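# Move the part from the cabinet rack onto the bench

## Task

Remove the part from the rack inside the cabinet and set it down on the bench, with every rod of the rack still where it was, and open the gripper to release it at the end.

## Robot and tools

Robot: two arms, left_arm and right_arm, each ending in a parallel gripper. Four cameras: cam_high and cam_low are fixed, and cam_left_wrist and cam_right_wrist ride on the hands. Images come in that order, 504x504 for the fixed ones and 616x616 (fisheye) for the wrist ones.

World frame: all printed poses share one frame. Its origin sits on the table surface midway between the arms. +z is up, +x reaches out over the table, and left_arm sits toward +y. The names left and right do not match image sides. Each state line reads `left_arm: …` | `right_arm: …` with end_effector_position in metres and end_effector_quat_wxyz. The printed position is the spot between the finger pads, roughly 1 cm short of the tips, and it can be somewhat wrong, more so when the arm is stretched far.

Gripper axes: the fingers extend along the gripper's own +z and close along its y. Motion offsets are expressed in these hand axes, not world axes.

The 14-number row (used by execute_actions rows and by move target): one flat list for both arms, left_arm first then right_arm, each as dx, dy, dz, rx, ry, rz, opening. Every value lies in [-1, 1]; send both arms' numbers even if only one moves. dx..rz are an offset, not a pose: they are measured from that gripper's pose in the most recent result showing it (or, before any such result in the scene and for later calls within one reply, from where the hand is when the action begins). Scale: 1.0 equals 0.6 m of travel or 180 degrees of turn; rx, ry, rz form a single rotation vector. Opening is absolute: +1 is fully open (0.094 m), -1 closed. All zeros therefore means go back to the reference pose, not stay still.

execute_actions: argument actions, a list holding zero or one item, plus optional pictures (boolean). An empty list just reports the state. {"rows": [[14 numbers], ...], "steps": n} runs up to 15 control steps of 1/30 s (default 15); each row covers one step, and the last row repeats if rows run out. Every row is an offset from the same reference pose, not from the previous row. {"steps": n} without rows is a wait of up to 300 steps, counted from the previous result, and thinking time counts toward it. A refused call sends nothing.

move: target is one 14-number row as above; speed is top path speed in m/s, 0.002 to 0.5 (default 0.25), with turning capped at twice that in rad/s. Both hands travel straight lines that finish together, lasting 0.5 to 10 s; longer paths get cut off at 10 s. Openings are sent when the move starts. The paths ignore obstacles and the other arm, and the hands may lag, drift or overshoot speed, especially near full reach. The result adds a move: line with the ending (done, off_target, moving, held, fault) and limits (paced = the sent pose was clipped; held = a safety check blocked steps, after which the arm may lurch fast), plus each hand's distance from its target.

wait: seconds, 0 to 10; nothing new is commanded. zoom_image: camera (one of the four names) and region [x0, y0, x1, y1] in that camera's pixels, top-left origin, at most 504 by 504. finished_scene: scene, the number of the current scene; it ends that scene for good and reports whether the goal was met, so call it only after the part rests on the bench and is released.

Control details: each step, the commanded pose is clipped to within 70 mm and 16 degrees of the measured one, and position wins over orientation when both can't be met. Arms tend to settle a centimetre or more low; to hold an arm steady, send the correction back to its desired pose in a reply's first call and zeros afterwards, raising the aim if it still sags. A "pose unreachable" line means a clearance check altered or blocked that arm's command; HELD marks affected steps. A "Hand target" line shows where each hand is being driven. Joint limits (rad): waist -2.618 to 3.054, shoulder 0 to 3.142, elbow 0 to 3.142, wrist pitch -1.571 to 1.571, wrist yaw -1.571 to 1.571, wrist roll -2.094 to 2.094. The simulation keeps running while you think.

Gripping: grip_measured uses the same scale as the commanded opening (the last joint value gives metres), off by up to about 1 mm per gripper. To hold something, command about 0.03 below grip_measured; a smaller gap grips more softly. Pads exert roughly 50 to 62 N, less on very thin parts. The held part may occasionally get a brief tug, and loose objects may be nudged.

Avoid: knocking or placing anything off the table, disturbing the rack's rods, dropping or slamming the part, fast or deep contact (faster and further past contact means harder), and letting the arms collide or press on each other. Holding loads heats motors: MOTOR HOT appears at 75 °C, at 90 °C that arm halts for 10 s, and at 100 °C it goes limp and falls; these show as OVER-TEMPERATURE FAULT lines, so don't hold the part longer than needed. Smooth, economical motion is preferred.

Each tool is called after "Call:" as name(argument=value, ...), one argument or row to a line, values as JSON.

## Session

Call:
execute_actions(
  actions=[],
)

Scene clock: 0.00 s of 4320.00 s.
left_arm: end_effector_position=(+0.1195, +0.2001, +0.1301) grip_measured=+1.000 end_effector_quat_wxyz=(+0.065, +0.876, +0.478, -0.024) | right_arm: end_effector_position=(+0.4443, -0.5282, +0.1523) grip_measured=+1.000 end_effector_quat_wxyz=(+0.079, +0.238, +0.900, -0.358)
Joint positions: left_arm=[-1.011  0.984  0.894 -1.36   0.066  1.212  0.094] | right_arm=[-0.285  2.531  2.621 -1.462  0.728  0.182  0.094]
Joint velocities: left_arm=[-0.017 -0.002 -0.027 -0.022 -0.037 -0.037  0.   ] | right_arm=[-0.017 -0.012 -0.007 -0.051 -0.066 -0.022  0.   ]
Motor temperatures (°C, as the motors report them): left_arm=[25 26 27 25 25 27] | right_arm=[25 25 25 29 28 27]
Hand target (left_arm): +0.119, +0.199, +0.132; +0.068, +0.875, +0.478, -0.027
Hand target (right_arm): +0.445, -0.530, +0.168; +0.097, +0.247, +0.893, -0.364

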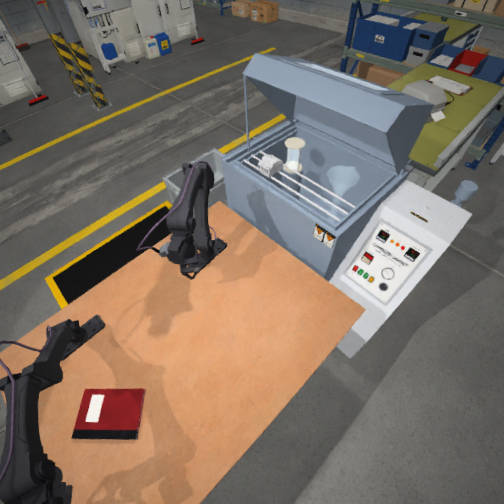

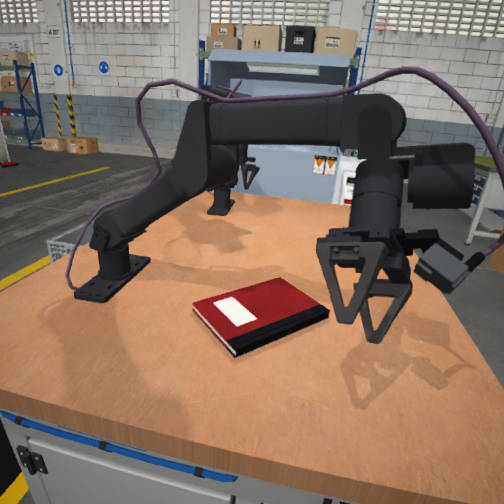

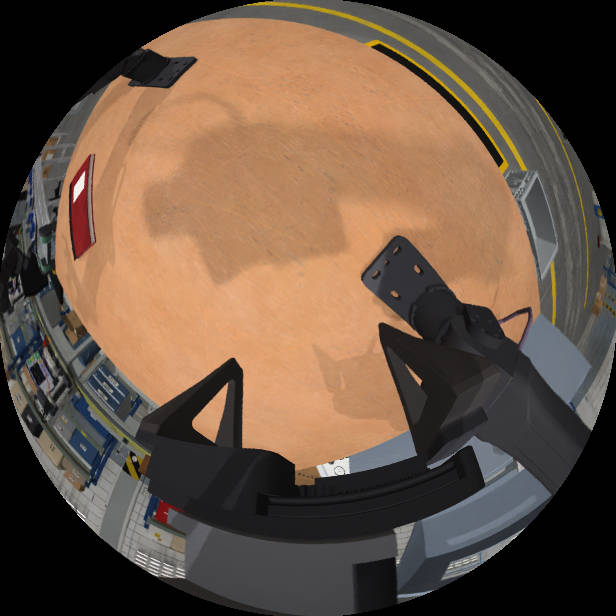

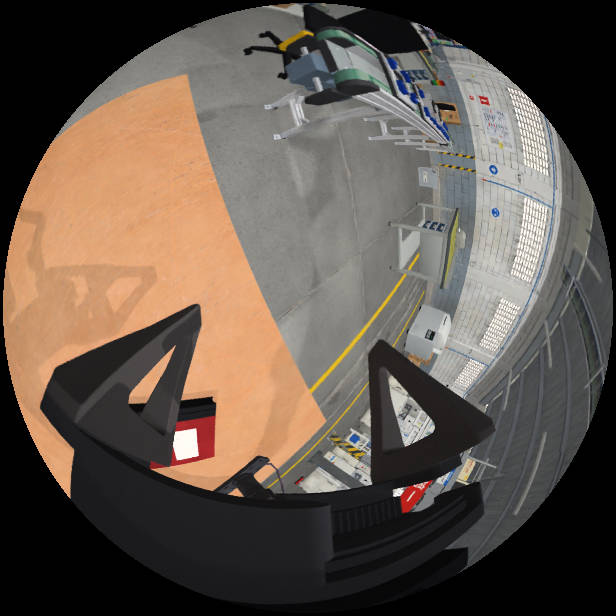

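Call:
zoom_image(
  camera="cam_high",
  region=[210,110,390,250],
)

Call:
zoom_image(
  camera="cam_low",
  region=[190,40,370,180],
)

Region (210, 110, 390, 250) of cam_high's 504x504 image, scaled by 2.800, with more detail than that image has.

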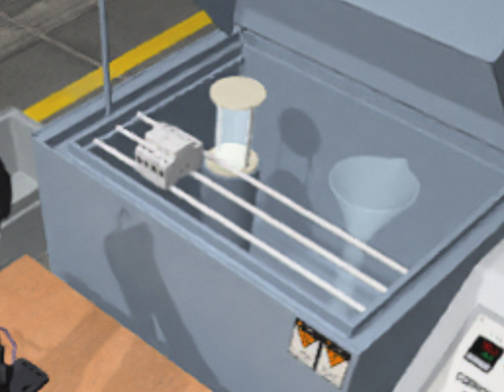

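Region (190, 40, 370, 180) of cam_low's 504x504 image, scaled by 2.800, with more detail than that image has.

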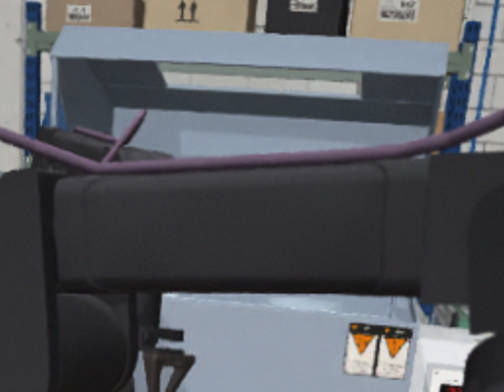

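Call:
move(
  target=[0.303,-0.323,-0.55,0,0.2,0,1,0,0,0,0,0,0,1],
)

Scene clock: 16.07 s of 4320.00 s.
left_arm: end_effector_position=(+0.0405, +0.4989, +0.4225) grip_measured=+1.000 end_effector_quat_wxyz=(+0.032, +0.556, +0.510, +0.656) | right_arm: end_effector_position=(+0.4446, -0.5274, +0.1515) grip_measured=+1.000 end_effector_quat_wxyz=(+0.079, +0.238, +0.901, -0.354)
Joint positions: left_arm=[-0.488  0.377  1.649 -1.568 -1.079  2.088  0.094] | right_arm=[-0.285  2.531  2.621 -1.462  0.721  0.182  0.094]
Joint velocities: left_arm=[ 0.017  0.022 -0.017 -0.022 -0.037 -0.051  0.   ] | right_arm=[-0.002 -0.007 -0.012  0.022  0.007 -0.022  0.   ]
Motor temperatures (°C, as the motors report them): left_arm=[25 27 28 26 25 27] | right_arm=[25 32 26 29 28 27]
Hand target (left_arm): +0.045, +0.498, +0.421; +0.005, +0.564, +0.508, +0.651
Hand target (right_arm): +0.444, -0.528, +0.152; +0.079, +0.238, +0.900, -0.358
Off the commanded pose (left_arm): 0.009 m, 59 deg; orientation clipped at the last step of the last action.
Off the commanded pose (right_arm): 0.001 m, 0 deg.
joint sent to its limit (left arm) — the command would take joint 4 (wrist pitch) past its lower limit and joint 6 (wrist roll) past its upper limit, so those joints were sent only as far as their limits.
After step 90, 8.90 s passed at rest.
move: off_target (left_arm); limits=paced
camera_calibration (this result's frames):
cam_left_wrist: T_world_to_cam=[[-0.624561, 0.623571, -0.470195, -0.088176], [-0.569719, 0.0480156, 0.820436, -0.315967], [0.534176, 0.780291, 0.325271, -0.430603], [0, 0, 0, 1]] pos_world=[-0.00506557, 0.406151, 0.357833]
cam_right_wrist: T_world_to_cam=[[-0.219877, -0.692237, 0.687359, -0.37582], [-0.747225, 0.572482, 0.337518, 0.59505], [-0.627143, -0.4394, -0.643133, 0.236632], [0, 0, 0, 1]] pos_world=[0.510405, -0.496836, 0.209669]

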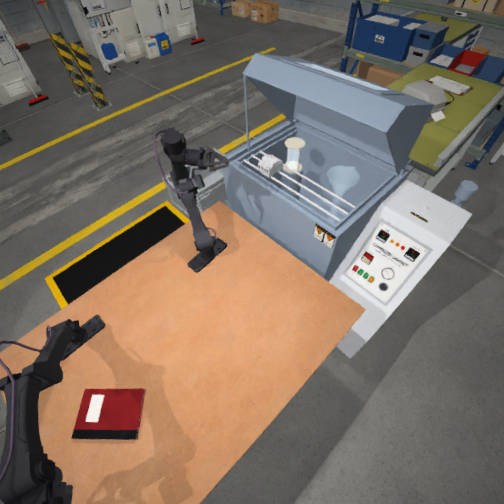

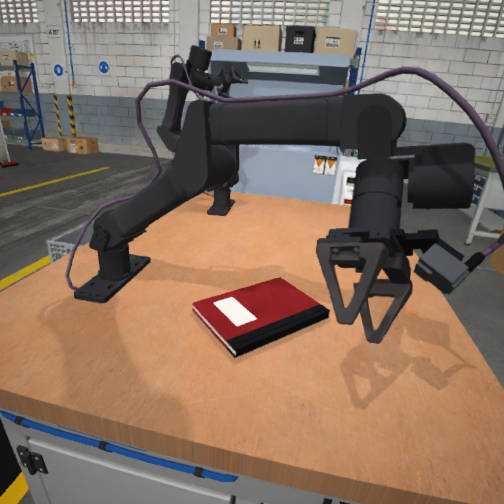

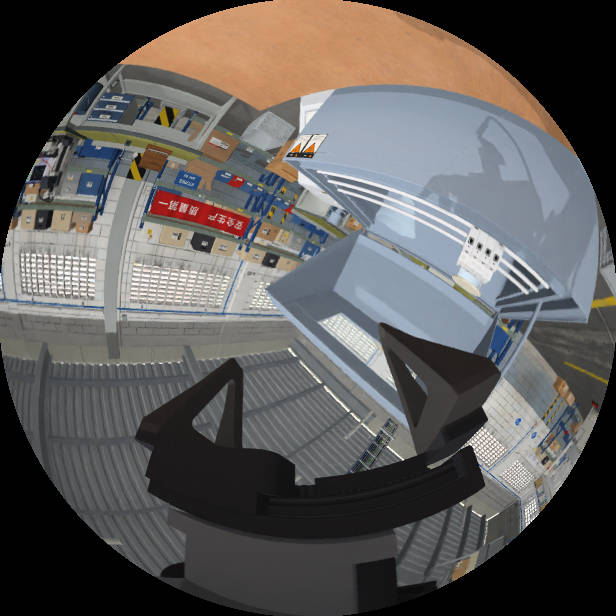

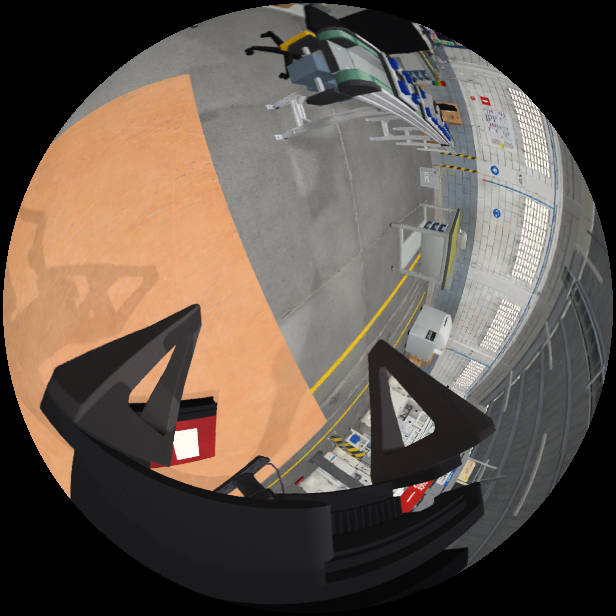

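Call:
move(
  target=[0.187,-0.29,0.18,0.317,-0.131,0.077,1,0,0,0,0,0,0,1],
)

Scene clock: 32.60 s of 4320.00 s.
left_arm: end_effector_position=(-0.0141, +0.7213, +0.3565) grip_measured=+1.000 end_effector_quat_wxyz=(+0.330, +0.335, +0.621, +0.627) | right_arm: end_effector_position=(+0.4450, -0.5266, +0.1508) grip_measured=+1.000 end_effector_quat_wxyz=(+0.079, +0.238, +0.902, -0.351)
Joint positions: left_arm=[-1.058  0.07   2.151 -1.571 -1.563  2.091  0.094] | right_arm=[-0.285  2.531  2.621 -1.462  0.715  0.182  0.094]
Joint velocities: left_arm=[ 0.002 -0.002 -0.007 -0.007 -0.022  0.037  0.   ] | right_arm=[0.017 0.007 0.002 0.037 0.022 0.051 0.   ]
Motor temperatures (°C, as the motors report them): left_arm=[25 29 27 27 25 27] | right_arm=[25 34 27 29 28 27]
Hand target (left_arm): -0.011, +0.720, +0.360; +0.327, +0.342, +0.618, +0.628
Hand target (right_arm): +0.445, -0.527, +0.152; +0.079, +0.238, +0.901, -0.354
Off the commanded pose (left_arm): 0.008 m, 90 deg; orientation clipped at the last step of the last action.
Off the commanded pose (right_arm): 0.001 m, 0 deg.
joint sent to its limit (left arm) — the command would take joint 4 (wrist pitch) past its lower limit, joint 5 (wrist yaw) past its lower limit and joint 6 (wrist roll) past its upper limit, so those joints were sent only as far as their limits.
After step 90, 10.93 s passed at rest.
move: off_target (left_arm); limits=paced
camera_calibration (this result's frames):
cam_left_wrist: T_world_to_cam=[[-0.176378, 0.241829, -0.954154, 0.162165], [-0.883697, 0.388059, 0.261707, -0.354117], [0.433556, 0.889342, 0.145259, -0.569402], [0, 0, 0, 1]] pos_world=[-0.0374624, 0.604595, 0.330116]
cam_right_wrist: T_world_to_cam=[[-0.220107, -0.696728, 0.682732, -0.376236], [-0.748506, 0.569447, 0.339808, 0.593743], [-0.625533, -0.436235, -0.646844, 0.238246], [0, 0, 0, 1]] pos_world=[0.510639, -0.496308, 0.209218]

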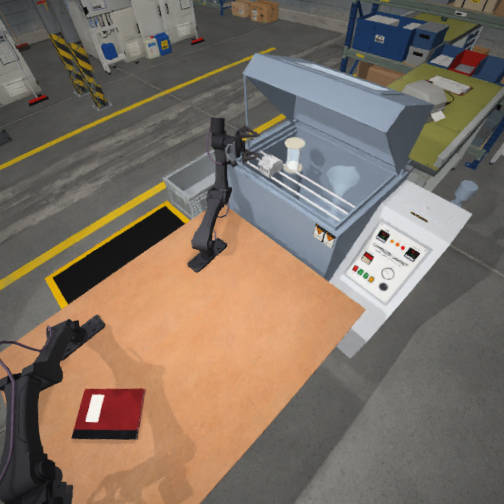

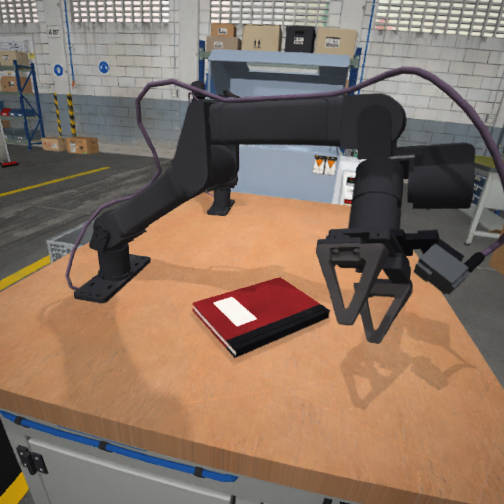

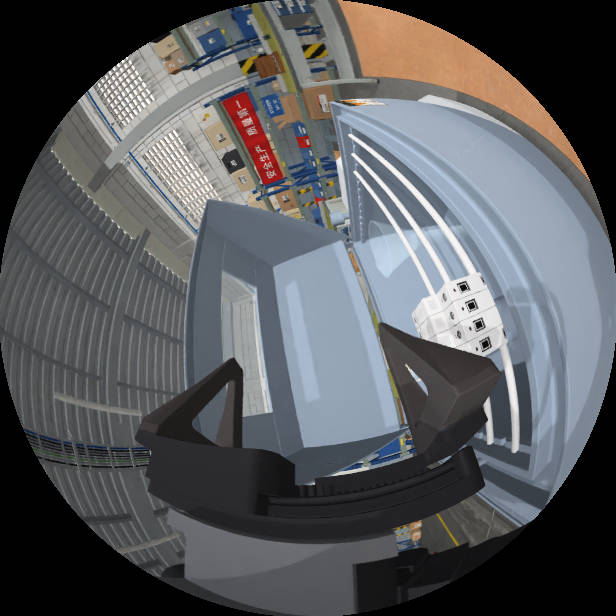

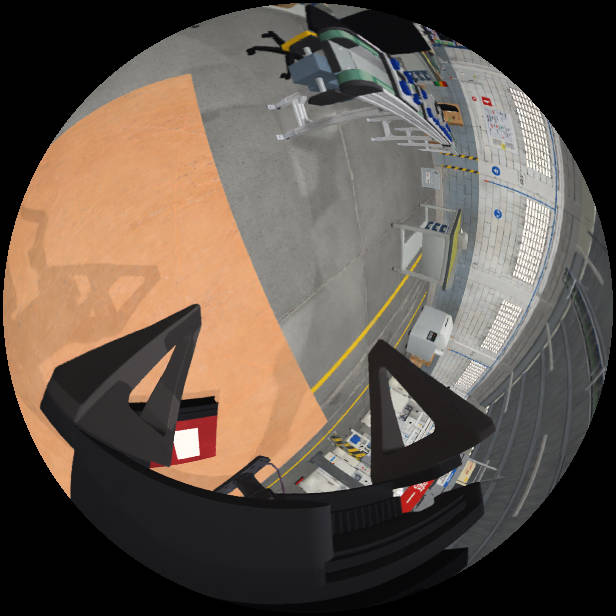

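Call:
move(
  target=[-1,0.07,-0.18,0,0,0,1,0,0,0,0,0,0,1],
)

Call:
move(
  target=[-0.3,0,0.1,0.4,0,0,1,0,0,0,0,0,0,1],
)

Scene clock: 50.40 s of 4320.00 s.
left_arm: end_effector_position=(+0.2398, +0.1427, +0.3847) grip_measured=+1.000 end_effector_quat_wxyz=(+0.314, +0.359, +0.571, +0.668) | right_arm: end_effector_position=(+0.4454, -0.5259, +0.1501) grip_measured=+1.000 end_effector_quat_wxyz=(+0.079, +0.238, +0.903, -0.349)
Joint positions: left_arm=[ 1.679  0.027  1.816 -1.549  1.183  1.47   0.094] | right_arm=[-0.285  2.531  2.621 -1.462  0.709  0.182  0.094]
Joint velocities: left_arm=[ 0.012 -0.002  0.002 -0.051  0.066  0.007  0.   ] | right_arm=[ 0.007 -0.017 -0.002 -0.007 -0.095 -0.037  0.   ]
Motor temperatures (°C, as the motors report them): left_arm=[25 33 27 27 25 27] | right_arm=[25 35 27 29 28 27]
Hand target (left_arm): +0.239, +0.153, +0.384; +0.336, +0.342, +0.593, +0.647
Hand target (right_arm): +0.445, -0.527, +0.151; +0.079, +0.238, +0.902, -0.352
Off the commanded pose (left_arm): 0.023 m, 8 deg.
Off the commanded pose (right_arm): 0.001 m, 0 deg.
joint sent to its limit (left arm) — the command would take joint 4 (wrist pitch) past its lower limit, so that joint was sent only as far as its limit.
After step 90, 11.47 s passed at rest.
move: off_target (left_arm); limits=paced
camera_calibration (this result's frames):
cam_left_wrist: T_world_to_cam=[[-0.161389, 0.375467, -0.912676, 0.335144], [-0.881052, 0.361844, 0.304656, 0.0739219], [0.444635, 0.853284, 0.272408, -0.215435], [0, 0, 0, 1]] pos_world=[0.215007, 0.0312436, 0.342044]
cam_right_wrist: T_world_to_cam=[[-0.220312, -0.700929, 0.678352, -0.376615], [-0.749711, 0.566575, 0.341945, 0.592512], [-0.624016, -0.433233, -0.650317, 0.239768], [0, 0, 0, 1]] pos_world=[0.510859, -0.495808, 0.208796]

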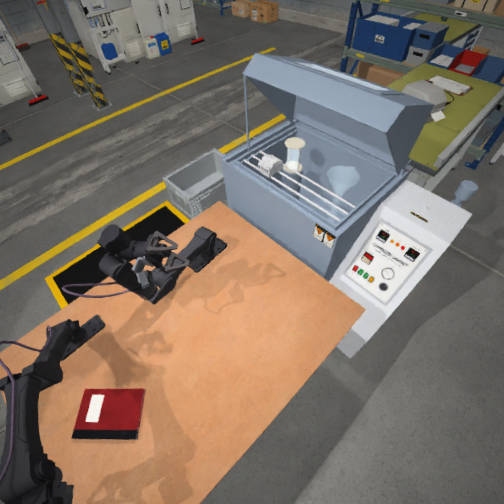

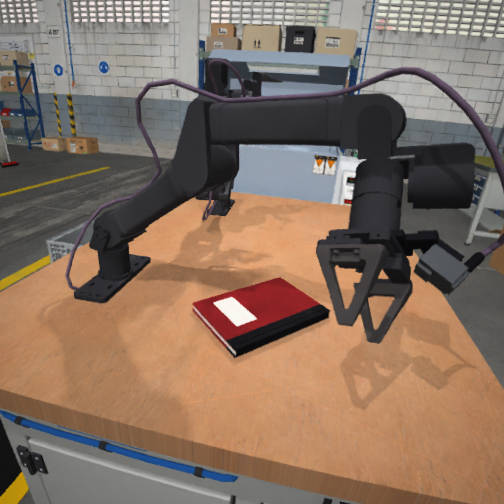

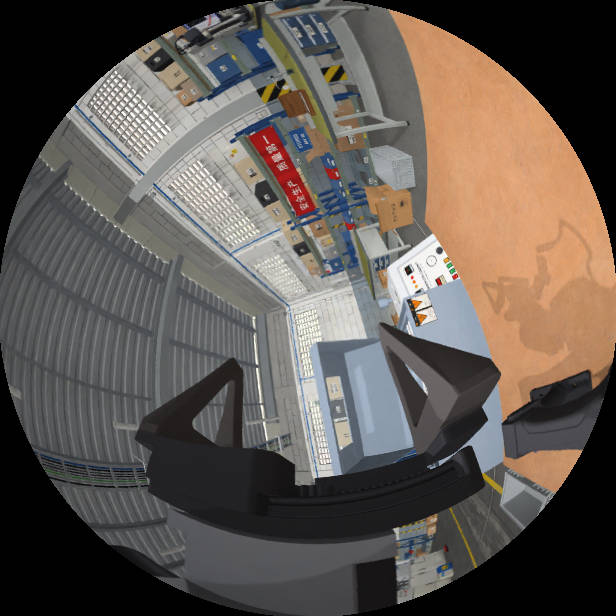

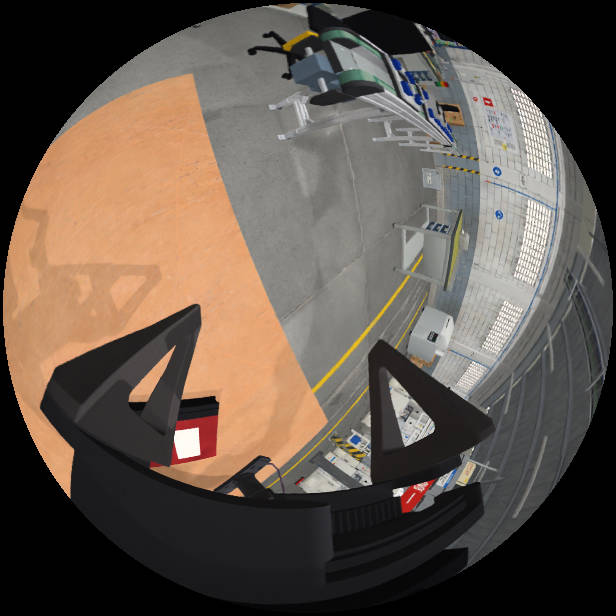

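Scene clock: 54.57 s of 4320.00 s.
left_arm: end_effector_position=(+0.3887, +0.0235, +0.3554) grip_measured=+1.000 end_effector_quat_wxyz=(+0.316, +0.424, +0.568, +0.631) | right_arm: end_effector_position=(+0.4457, -0.5251, +0.1493) grip_measured=+1.000 end_effector_quat_wxyz=(+0.080, +0.238, +0.904, -0.346)
Joint positions: left_arm=[ 1.953  0.295  2.793 -1.424  1.576  0.674  0.094] | right_arm=[-0.285  2.531  2.621 -1.462  0.702  0.182  0.094]
Joint velocities: left_arm=[-0.002  0.007  0.007  0.007 -0.022 -0.007  0.   ] | right_arm=[ 0.012 -0.007 -0.017  0.037 -0.037 -0.081  0.   ]
Motor temperatures (°C, as the motors report them): left_arm=[25 34 27 27 25 27] | right_arm=[25 35 27 29 28 27]
Hand target (left_arm): +0.389, +0.029, +0.365; +0.322, +0.415, +0.575, +0.627
Hand target (right_arm): +0.445, -0.526, +0.150; +0.079, +0.238, +0.903, -0.349
Off the commanded pose (left_arm): 0.013 m, 68 deg; orientation clipped at the last step of the last action.
Off the commanded pose (right_arm): 0.001 m, 0 deg.
joint sent to its limit (left arm) — the command would take joint 5 (wrist yaw) past its upper limit, so that joint was sent only as far as its limit.
move: off_target (left_arm); limits=paced
camera_calibration (this result's frames):
cam_left_wrist: T_world_to_cam=[[-0.220146, 0.396145, -0.891406, 0.392017], [-0.800658, 0.448617, 0.397102, 0.191007], [0.55721, 0.801132, 0.218415, -0.195326], [0, 0, 0, 1]] pos_world=[0.34807, -0.0845031, 0.316259]
cam_right_wrist: T_world_to_cam=[[-0.220517, -0.705365, 0.673671, -0.377005], [-0.750991, 0.56351, 0.344194, 0.591204], [-0.622403, -0.43002, -0.653986, 0.241387], [0, 0, 0, 1]] pos_world=[0.511093, -0.495273, 0.208352]

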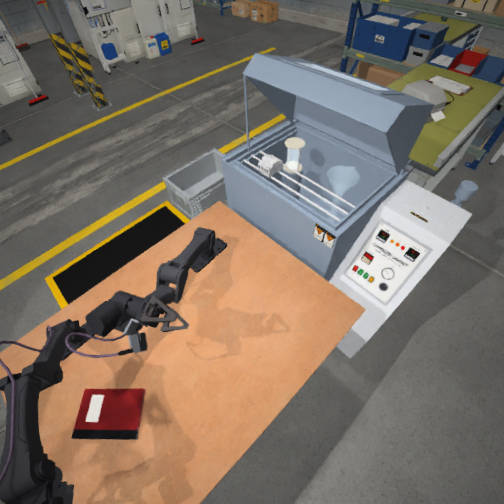

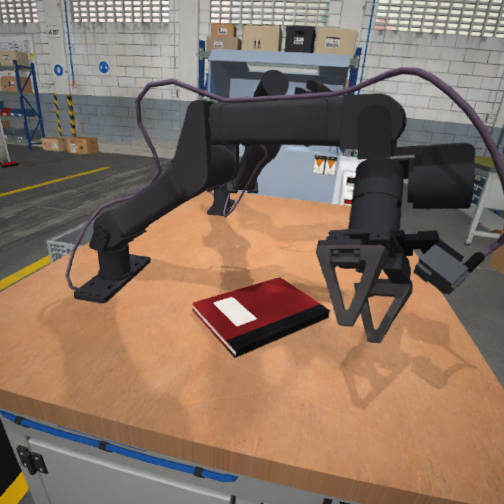

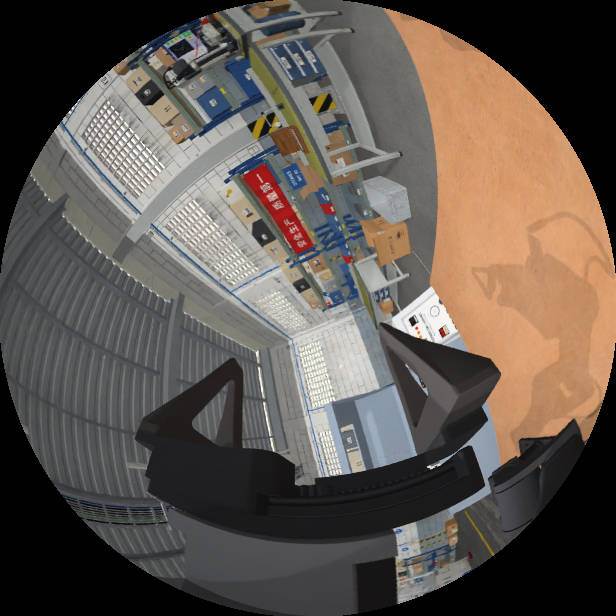

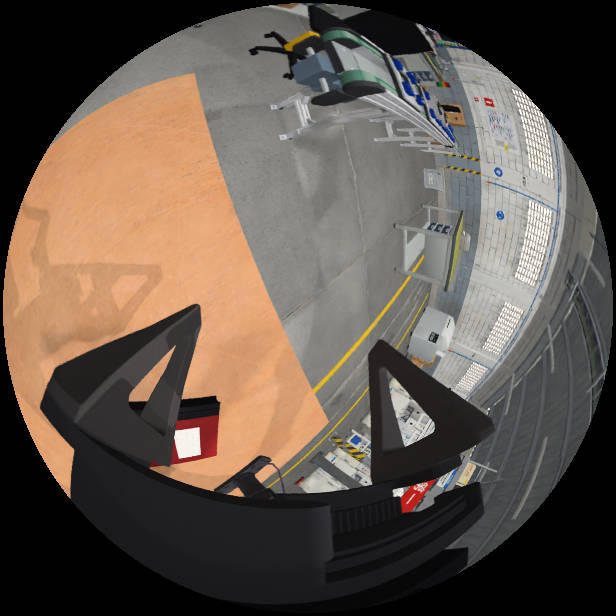

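Call:
move(
  target=[0.978,-0.013,-0.15,0.426,0.009,0.208,1,0,0,0,0,0,0,1],
)

Scene clock: 64.20 s of 4320.00 s.
left_arm: end_effector_position=(+0.0403, +0.5021, +0.4525) grip_measured=+1.000 end_effector_quat_wxyz=(-0.295, +0.406, +0.712, +0.492) | right_arm: end_effector_position=(+0.4461, -0.5243, +0.1486) grip_measured=+1.000 end_effector_quat_wxyz=(+0.080, +0.238, +0.905, -0.343)
Joint positions: left_arm=[ 0.456  0.887  1.812 -1.557 -0.954  2.09   0.094] | right_arm=[-0.285  2.531  2.621 -1.462  0.696  0.182  0.094]
Joint velocities: left_arm=[ 0.007  0.002  0.017  0.022  0.11  -0.007  0.   ] | right_arm=[ 0.012  0.002 -0.032  0.051 -0.022  0.022  0.   ]
Motor temperatures (°C, as the motors report them): left_arm=[25 34 28 27 25 27] | right_arm=[25 36 27 29 28 27]
Hand target (left_arm): +0.041, +0.502, +0.452; -0.297, +0.412, +0.713, +0.484
Hand target (right_arm): +0.446, -0.525, +0.149; +0.080, +0.238, +0.904, -0.346
Off the commanded pose (left_arm): 0.009 m, 45 deg; orientation clipped at the last step of the last action.
Off the commanded pose (right_arm): 0.001 m, 0 deg.
joint sent to its limit (left arm) — the command would take joint 4 (wrist pitch) past its lower limit and joint 6 (wrist roll) past its upper limit, so those joints were sent only as far as their limits.
After step 90, 2.53 s passed at rest.
move: off_target (left_arm); limits=paced
camera_calibration (this result's frames):
cam_left_wrist: T_world_to_cam=[[-0.973661, -0.109687, -0.199883, 0.183668], [-0.174903, -0.203074, 0.963416, -0.295493], [-0.146265, 0.973, 0.17854, -0.445675], [0, 0, 0, 1]] pos_world=[0.0619614, 0.393781, 0.400966]
cam_right_wrist: T_world_to_cam=[[-0.220697, -0.709514, 0.669241, -0.377359], [-0.752195, 0.56061, 0.346293, 0.589972], [-0.620883, -0.426974, -0.657418, 0.242914], [0, 0, 0, 1]] pos_world=[0.511313, -0.494768, 0.207937]

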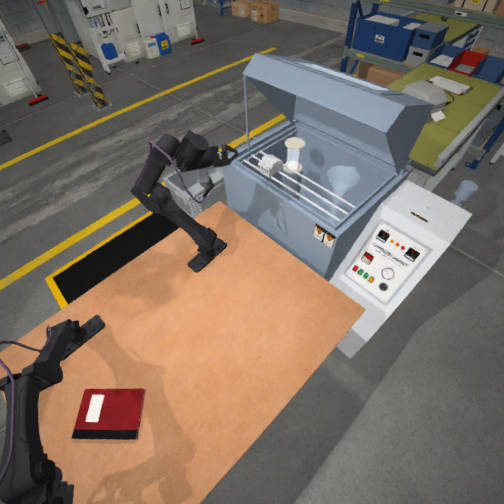

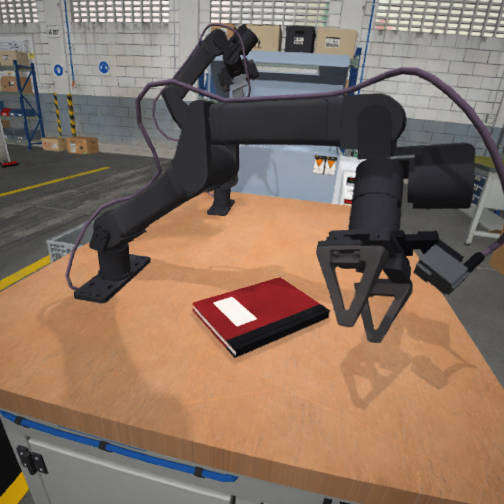

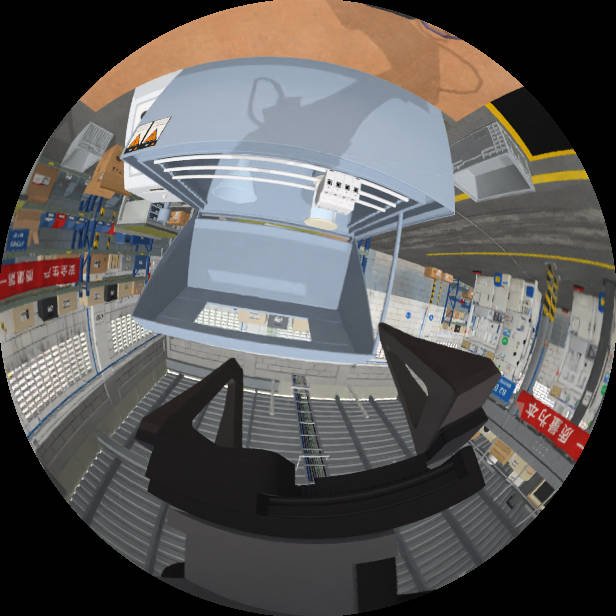

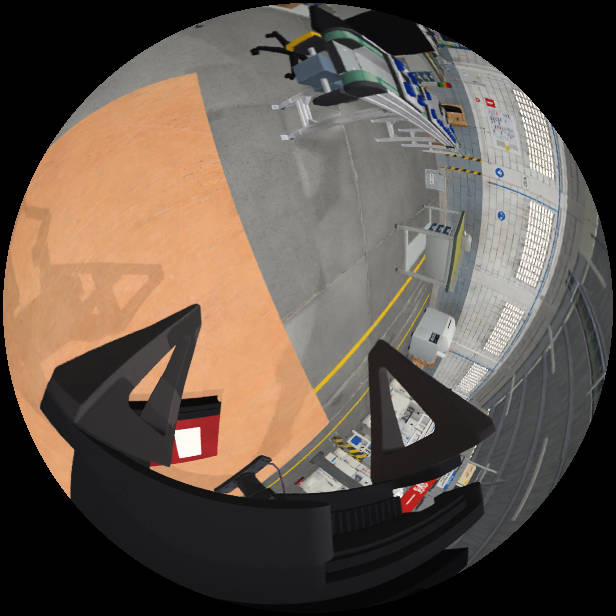

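Call:
move(
  target=[-0.587,0.39,-0.146,0.227,-0.408,-0.422,1,0,0,0,0,0,0,1],
)

Scene clock: 79.27 s of 4320.00 s.
left_arm: end_effector_position=(+0.4232, +0.3701, +0.2908) grip_measured=+1.000 end_effector_quat_wxyz=(+0.357, +0.000, +0.934, +0.005) | right_arm: end_effector_position=(+0.4464, -0.5235, +0.1480) grip_measured=+1.000 end_effector_quat_wxyz=(+0.080, +0.238, +0.906, -0.340)
Joint positions: left_arm=[ 0.058  1.46   1.607 -0.992  0.086  0.11   0.094] | right_arm=[-0.285  2.531  2.621 -1.462  0.69   0.182  0.094]
Joint velocities: left_arm=[ 0.002  0.012 -0.012  0.037 -0.022  0.022  0.   ] | right_arm=[ 0.017 -0.012  0.022  0.037 -0.022 -0.007  0.   ]
Motor temperatures (°C, as the motors report them): left_arm=[25 31 28 28 25 27] | right_arm=[25 36 27 29 28 27]
Hand target (left_arm): +0.420, +0.365, +0.302; +0.377, +0.001, +0.926, -0.002
Hand target (right_arm): +0.446, -0.524, +0.149; +0.080, +0.238, +0.905, -0.343
Off the commanded pose (left_arm): 0.014 m, 2 deg.
Off the commanded pose (right_arm): 0.001 m, 0 deg.
After step 90, 7.40 s passed at rest.
move: off_target (left_arm); limits=paced
camera_calibration (this result's frames):
cam_left_wrist: T_world_to_cam=[[-0.222315, -0.9563, -0.189913, 0.502195], [-0.954464, 0.253213, -0.157738, 0.387609], [0.198933, 0.146197, -0.969047, 0.26119], [0, 0, 0, 1]] pos_world=[0.429645, 0.343916, 0.40962]
cam_right_wrist: T_world_to_cam=[[-0.220866, -0.713637, 0.664786, -0.377702], [-0.753399, 0.557697, 0.348373, 0.58874], [-0.619361, -0.423906, -0.66083, 0.244443], [0, 0, 0, 1]] pos_world=[0.511533, -0.494259, 0.207525]

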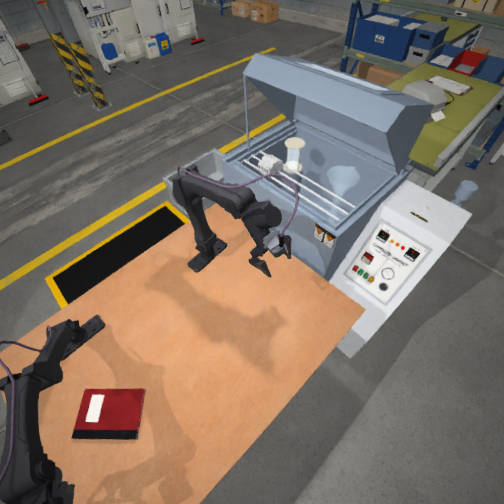

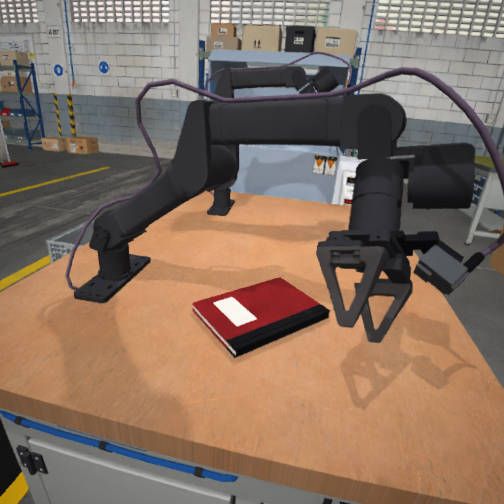

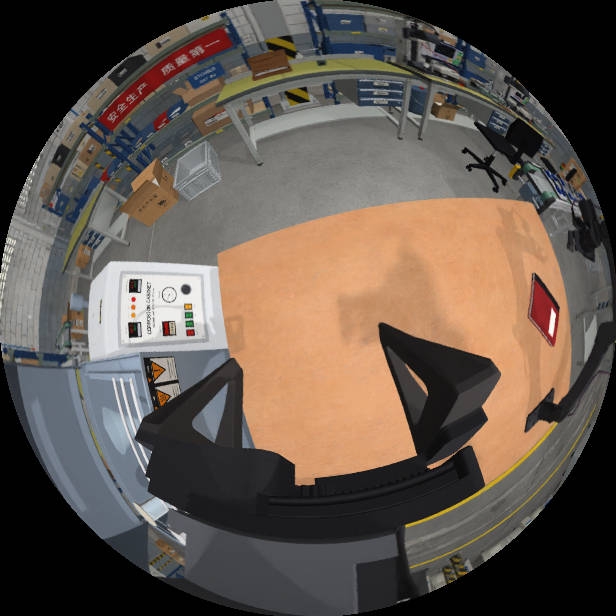

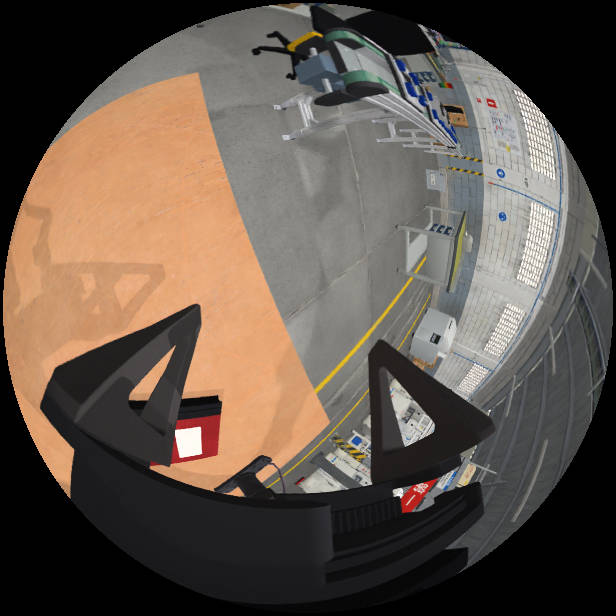

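Call:
move(
  target=[0.015,0.417,-0.258,-0.167,0,-0.186,1,0,0,0,0,0,0,1],
)

Call:
move(
  target=[0.193,0.495,-0.173,-0.167,0,-0.186,1,0,0,0,0,0,0,1],
)

Scene clock: 86.37 s of 4320.00 s.
left_arm: end_effector_position=(+0.3161, +0.6143, +0.4045) grip_measured=+1.000 end_effector_quat_wxyz=(+0.342, -0.346, +0.861, +0.148) | right_arm: end_effector_position=(+0.4467, -0.5228, +0.1473) grip_measured=+1.000 end_effector_quat_wxyz=(+0.080, +0.238, +0.907, -0.337)
Joint positions: left_arm=[ 0.709  1.837  2.587 -1.557  0.003  0.029  0.094] | right_arm=[-0.285  2.531  2.621 -1.462  0.684  0.182  0.094]
Joint velocities: left_arm=[ 0.002  0.002  0.002 -0.007  0.007 -0.037  0.   ] | right_arm=[-0.012 -0.002 -0.002 -0.007 -0.051  0.037  0.   ]
Motor temperatures (°C, as the motors report them): left_arm=[25 30 28 28 25 27] | right_arm=[25 37 27 29 28 27]
Hand target (left_arm): +0.313, +0.615, +0.403; +0.336, -0.354, +0.860, +0.148
Hand target (right_arm): +0.446, -0.524, +0.148; +0.080, +0.238, +0.906, -0.340
Off the commanded pose (left_arm): 0.006 m, 2 deg.
Off the commanded pose (right_arm): 0.001 m, 0 deg.
joint sent to its limit (left arm) — the command would take joint 4 (wrist pitch) past its lower limit, so that joint was sent only as far as its limit.
After step 90, 1.77 s passed at rest.
move: done
camera_calibration (this result's frames):
cam_left_wrist: T_world_to_cam=[[0.507117, -0.836906, -0.205963, 0.436029], [-0.859888, -0.475061, -0.18684, 0.6707], [0.0585227, 0.271855, -0.960557, 0.320795], [0, 0, 0, 1]] pos_world=[0.336835, 0.596329, 0.523262]
cam_right_wrist: T_world_to_cam=[[-0.221013, -0.71748, 0.660588, -0.378012], [-0.754528, 0.554954, 0.350305, 0.587584], [-0.617933, -0.42101, -0.66401, 0.245879], [0, 0, 0, 1]] pos_world=[0.51174, -0.49378, 0.207142]

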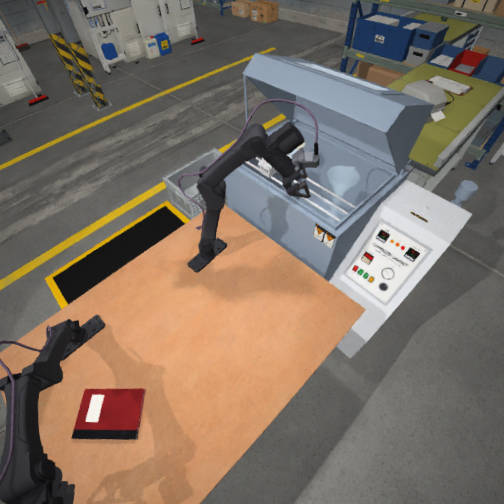

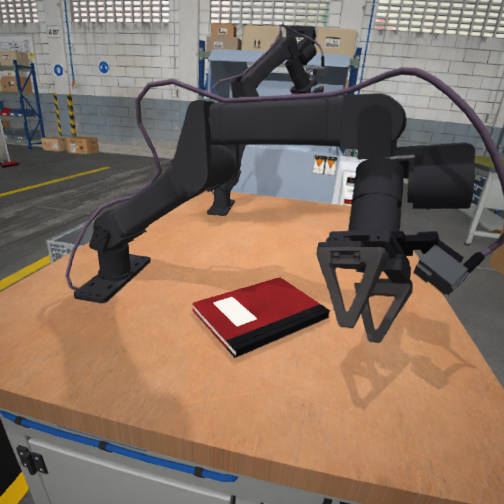

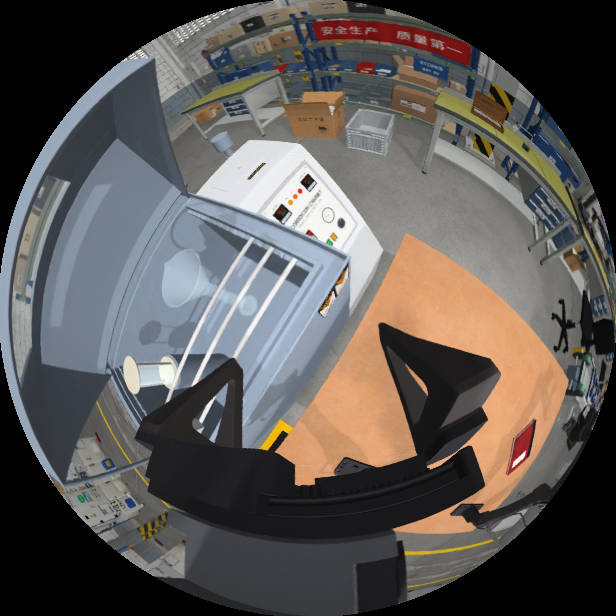

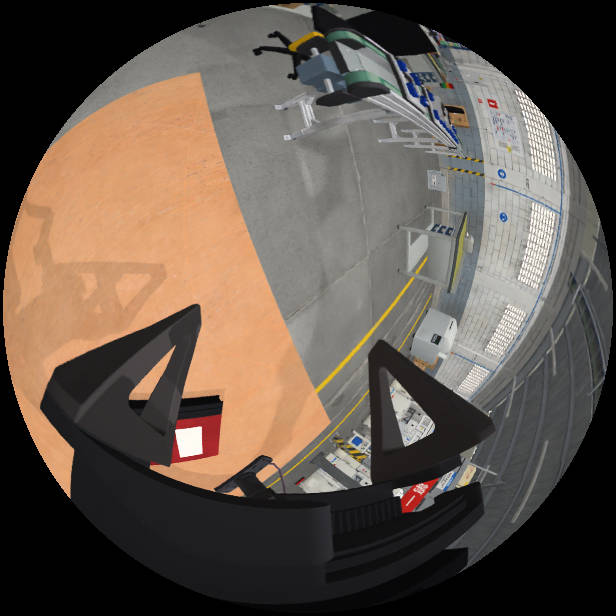

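Scene clock: 88.57 s of 4320.00 s.
left_arm: end_effector_position=(-0.0004, +0.7198, +0.4085) grip_measured=+1.000 end_effector_quat_wxyz=(+0.267, -0.652, +0.655, +0.273) | right_arm: end_effector_position=(+0.4471, -0.5221, +0.1467) grip_measured=+1.000 end_effector_quat_wxyz=(+0.080, +0.238, +0.908, -0.335)
Joint positions: left_arm=[ 1.615  1.783  2.513 -1.521  0.086  0.1    0.094] | right_arm=[-0.285  2.531  2.621 -1.462  0.679  0.182  0.094]
Joint velocities: left_arm=[-0.002  0.007  0.017 -0.051 -0.022  0.022  0.   ] | right_arm=[ 0.002 -0.017  0.017 -0.066  0.037  0.007  0.   ]
Motor temperatures (°C, as the motors report them): left_arm=[25 30 28 28 25 27] | right_arm=[25 37 27 29 28 27]
Hand target (left_arm): +0.002, +0.717, +0.409; -0.269, +0.649, -0.660, -0.267
Hand target (right_arm): +0.447, -0.523, +0.147; +0.080, +0.238, +0.907, -0.337
Off the commanded pose (left_arm): 0.004 m, 2 deg.
Off the commanded pose (right_arm): 0.001 m, 0 deg.
move: done
camera_calibration (this result's frames):
cam_left_wrist: T_world_to_cam=[[0.955107, -0.216836, -0.201873, 0.237857], [-0.258196, -0.943372, -0.208289, 0.795502], [-0.145277, 0.251061, -0.957007, 0.327873], [0, 0, 0, 1]] pos_world=[0.025849, 0.719714, 0.527488]
cam_right_wrist: T_world_to_cam=[[-0.22115, -0.721299, 0.656369, -0.378312], [-0.755656, 0.552199, 0.352221, 0.586428], [-0.616503, -0.418095, -0.667173, 0.247317], [0, 0, 0, 1]] pos_world=[0.511946, -0.493299, 0.206762]

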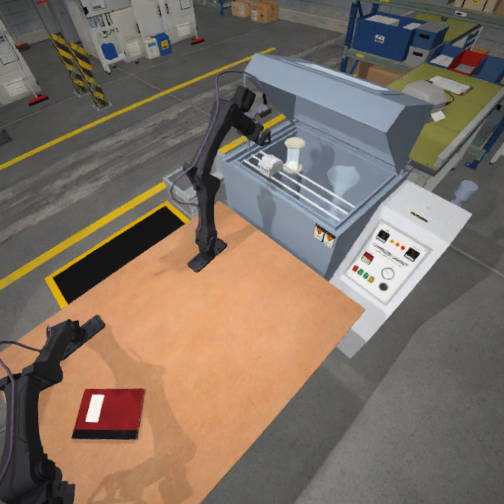

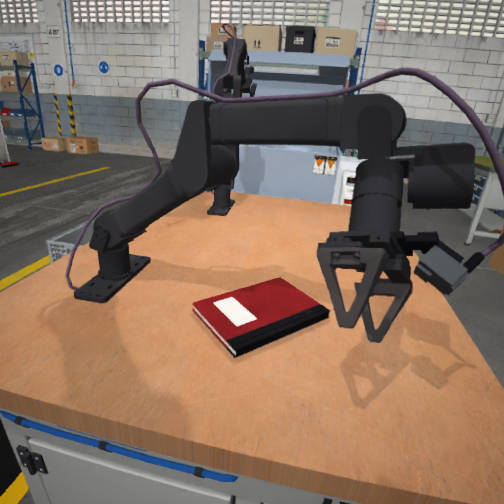

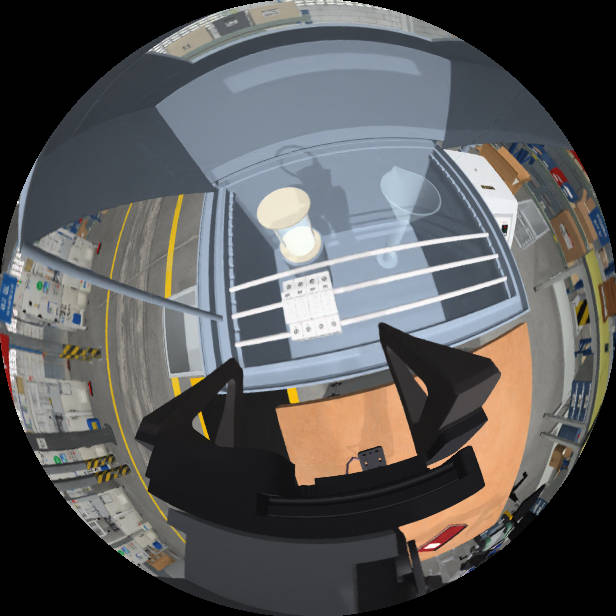

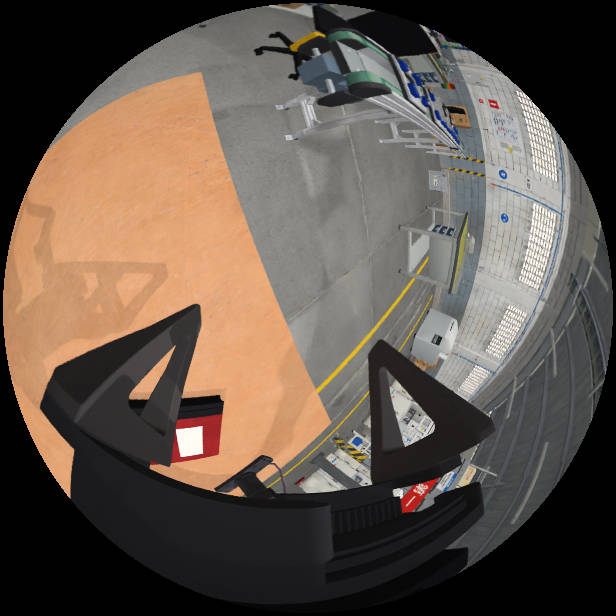

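Call:
move(
  target=[0.088,0.022,0.207,0,0.083,0,1,0,0,0,0,0,0,1],
)

Scene clock: 95.23 s of 4320.00 s.
left_arm: end_effector_position=(-0.0096, +0.7686, +0.2765) grip_measured=+1.000 end_effector_quat_wxyz=(+0.175, -0.685, +0.687, +0.169) | right_arm: end_effector_position=(+0.4474, -0.5213, +0.1461) grip_measured=+1.000 end_effector_quat_wxyz=(+0.081, +0.238, +0.909, -0.332)
Joint positions: left_arm=[ 1.615  1.913  2.207 -1.377  0.07   0.116  0.094] | right_arm=[-0.285  2.531  2.621 -1.462  0.673  0.182  0.094]
Joint velocities: left_arm=[ 0.002 -0.002 -0.017 -0.037 -0.11  -0.051  0.   ] | right_arm=[ 0.012 -0.007 -0.002 -0.022  0.022  0.007  0.   ]
Motor temperatures (°C, as the motors report them): left_arm=[25 30 29 28 25 27] | right_arm=[25 37 27 30 28 27]
Hand target (left_arm): -0.016, +0.770, +0.284; -0.180, +0.683, -0.684, -0.185
Hand target (right_arm): +0.447, -0.522, +0.147; +0.080, +0.238, +0.908, -0.335
Off the commanded pose (left_arm): 0.009 m, 2 deg.
Off the commanded pose (right_arm): 0.001 m, 0 deg.
After step 90, 2.63 s passed at rest.
move: done
camera_calibration (this result's frames):
cam_left_wrist: T_world_to_cam=[[0.956731, -0.266892, -0.115911, 0.245269], [-0.260562, -0.963131, 0.0669835, 0.750721], [-0.129515, -0.0338832, -0.990998, 0.416518], [0, 0, 0, 1]] pos_world=[0.0148978, 0.802616, 0.390912]
cam_right_wrist: T_world_to_cam=[[-0.221277, -0.725096, 0.652129, -0.378601], [-0.756784, 0.549432, 0.354121, 0.585273], [-0.615072, -0.415162, -0.670318, 0.248756], [0, 0, 0, 1]] pos_world=[0.512153, -0.492816, 0.206385]

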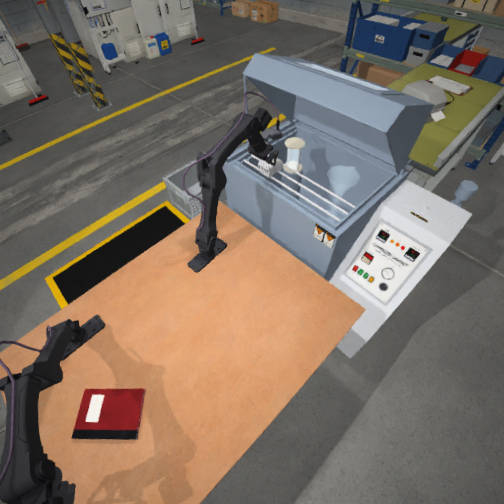

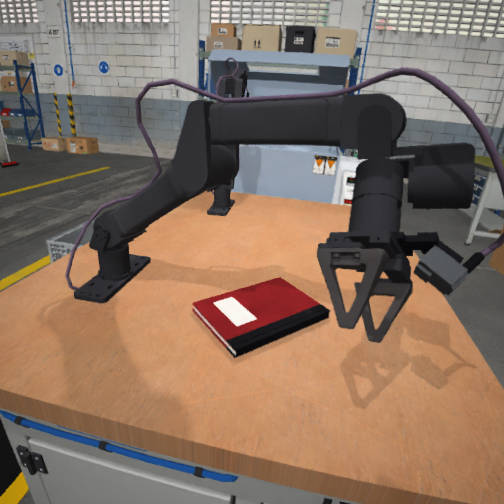

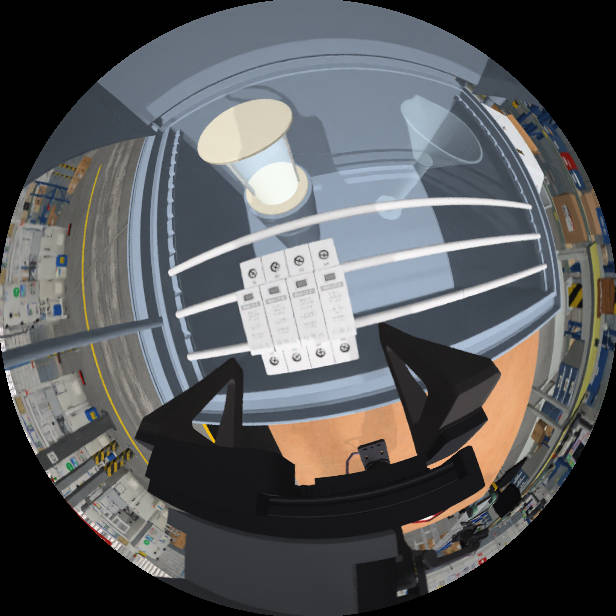

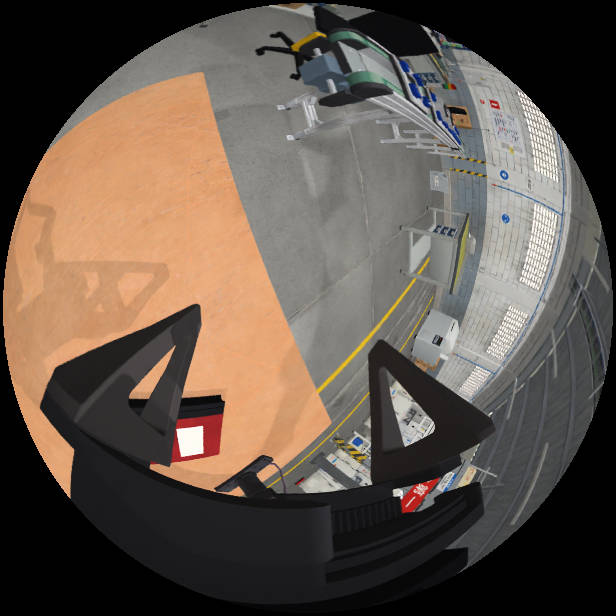

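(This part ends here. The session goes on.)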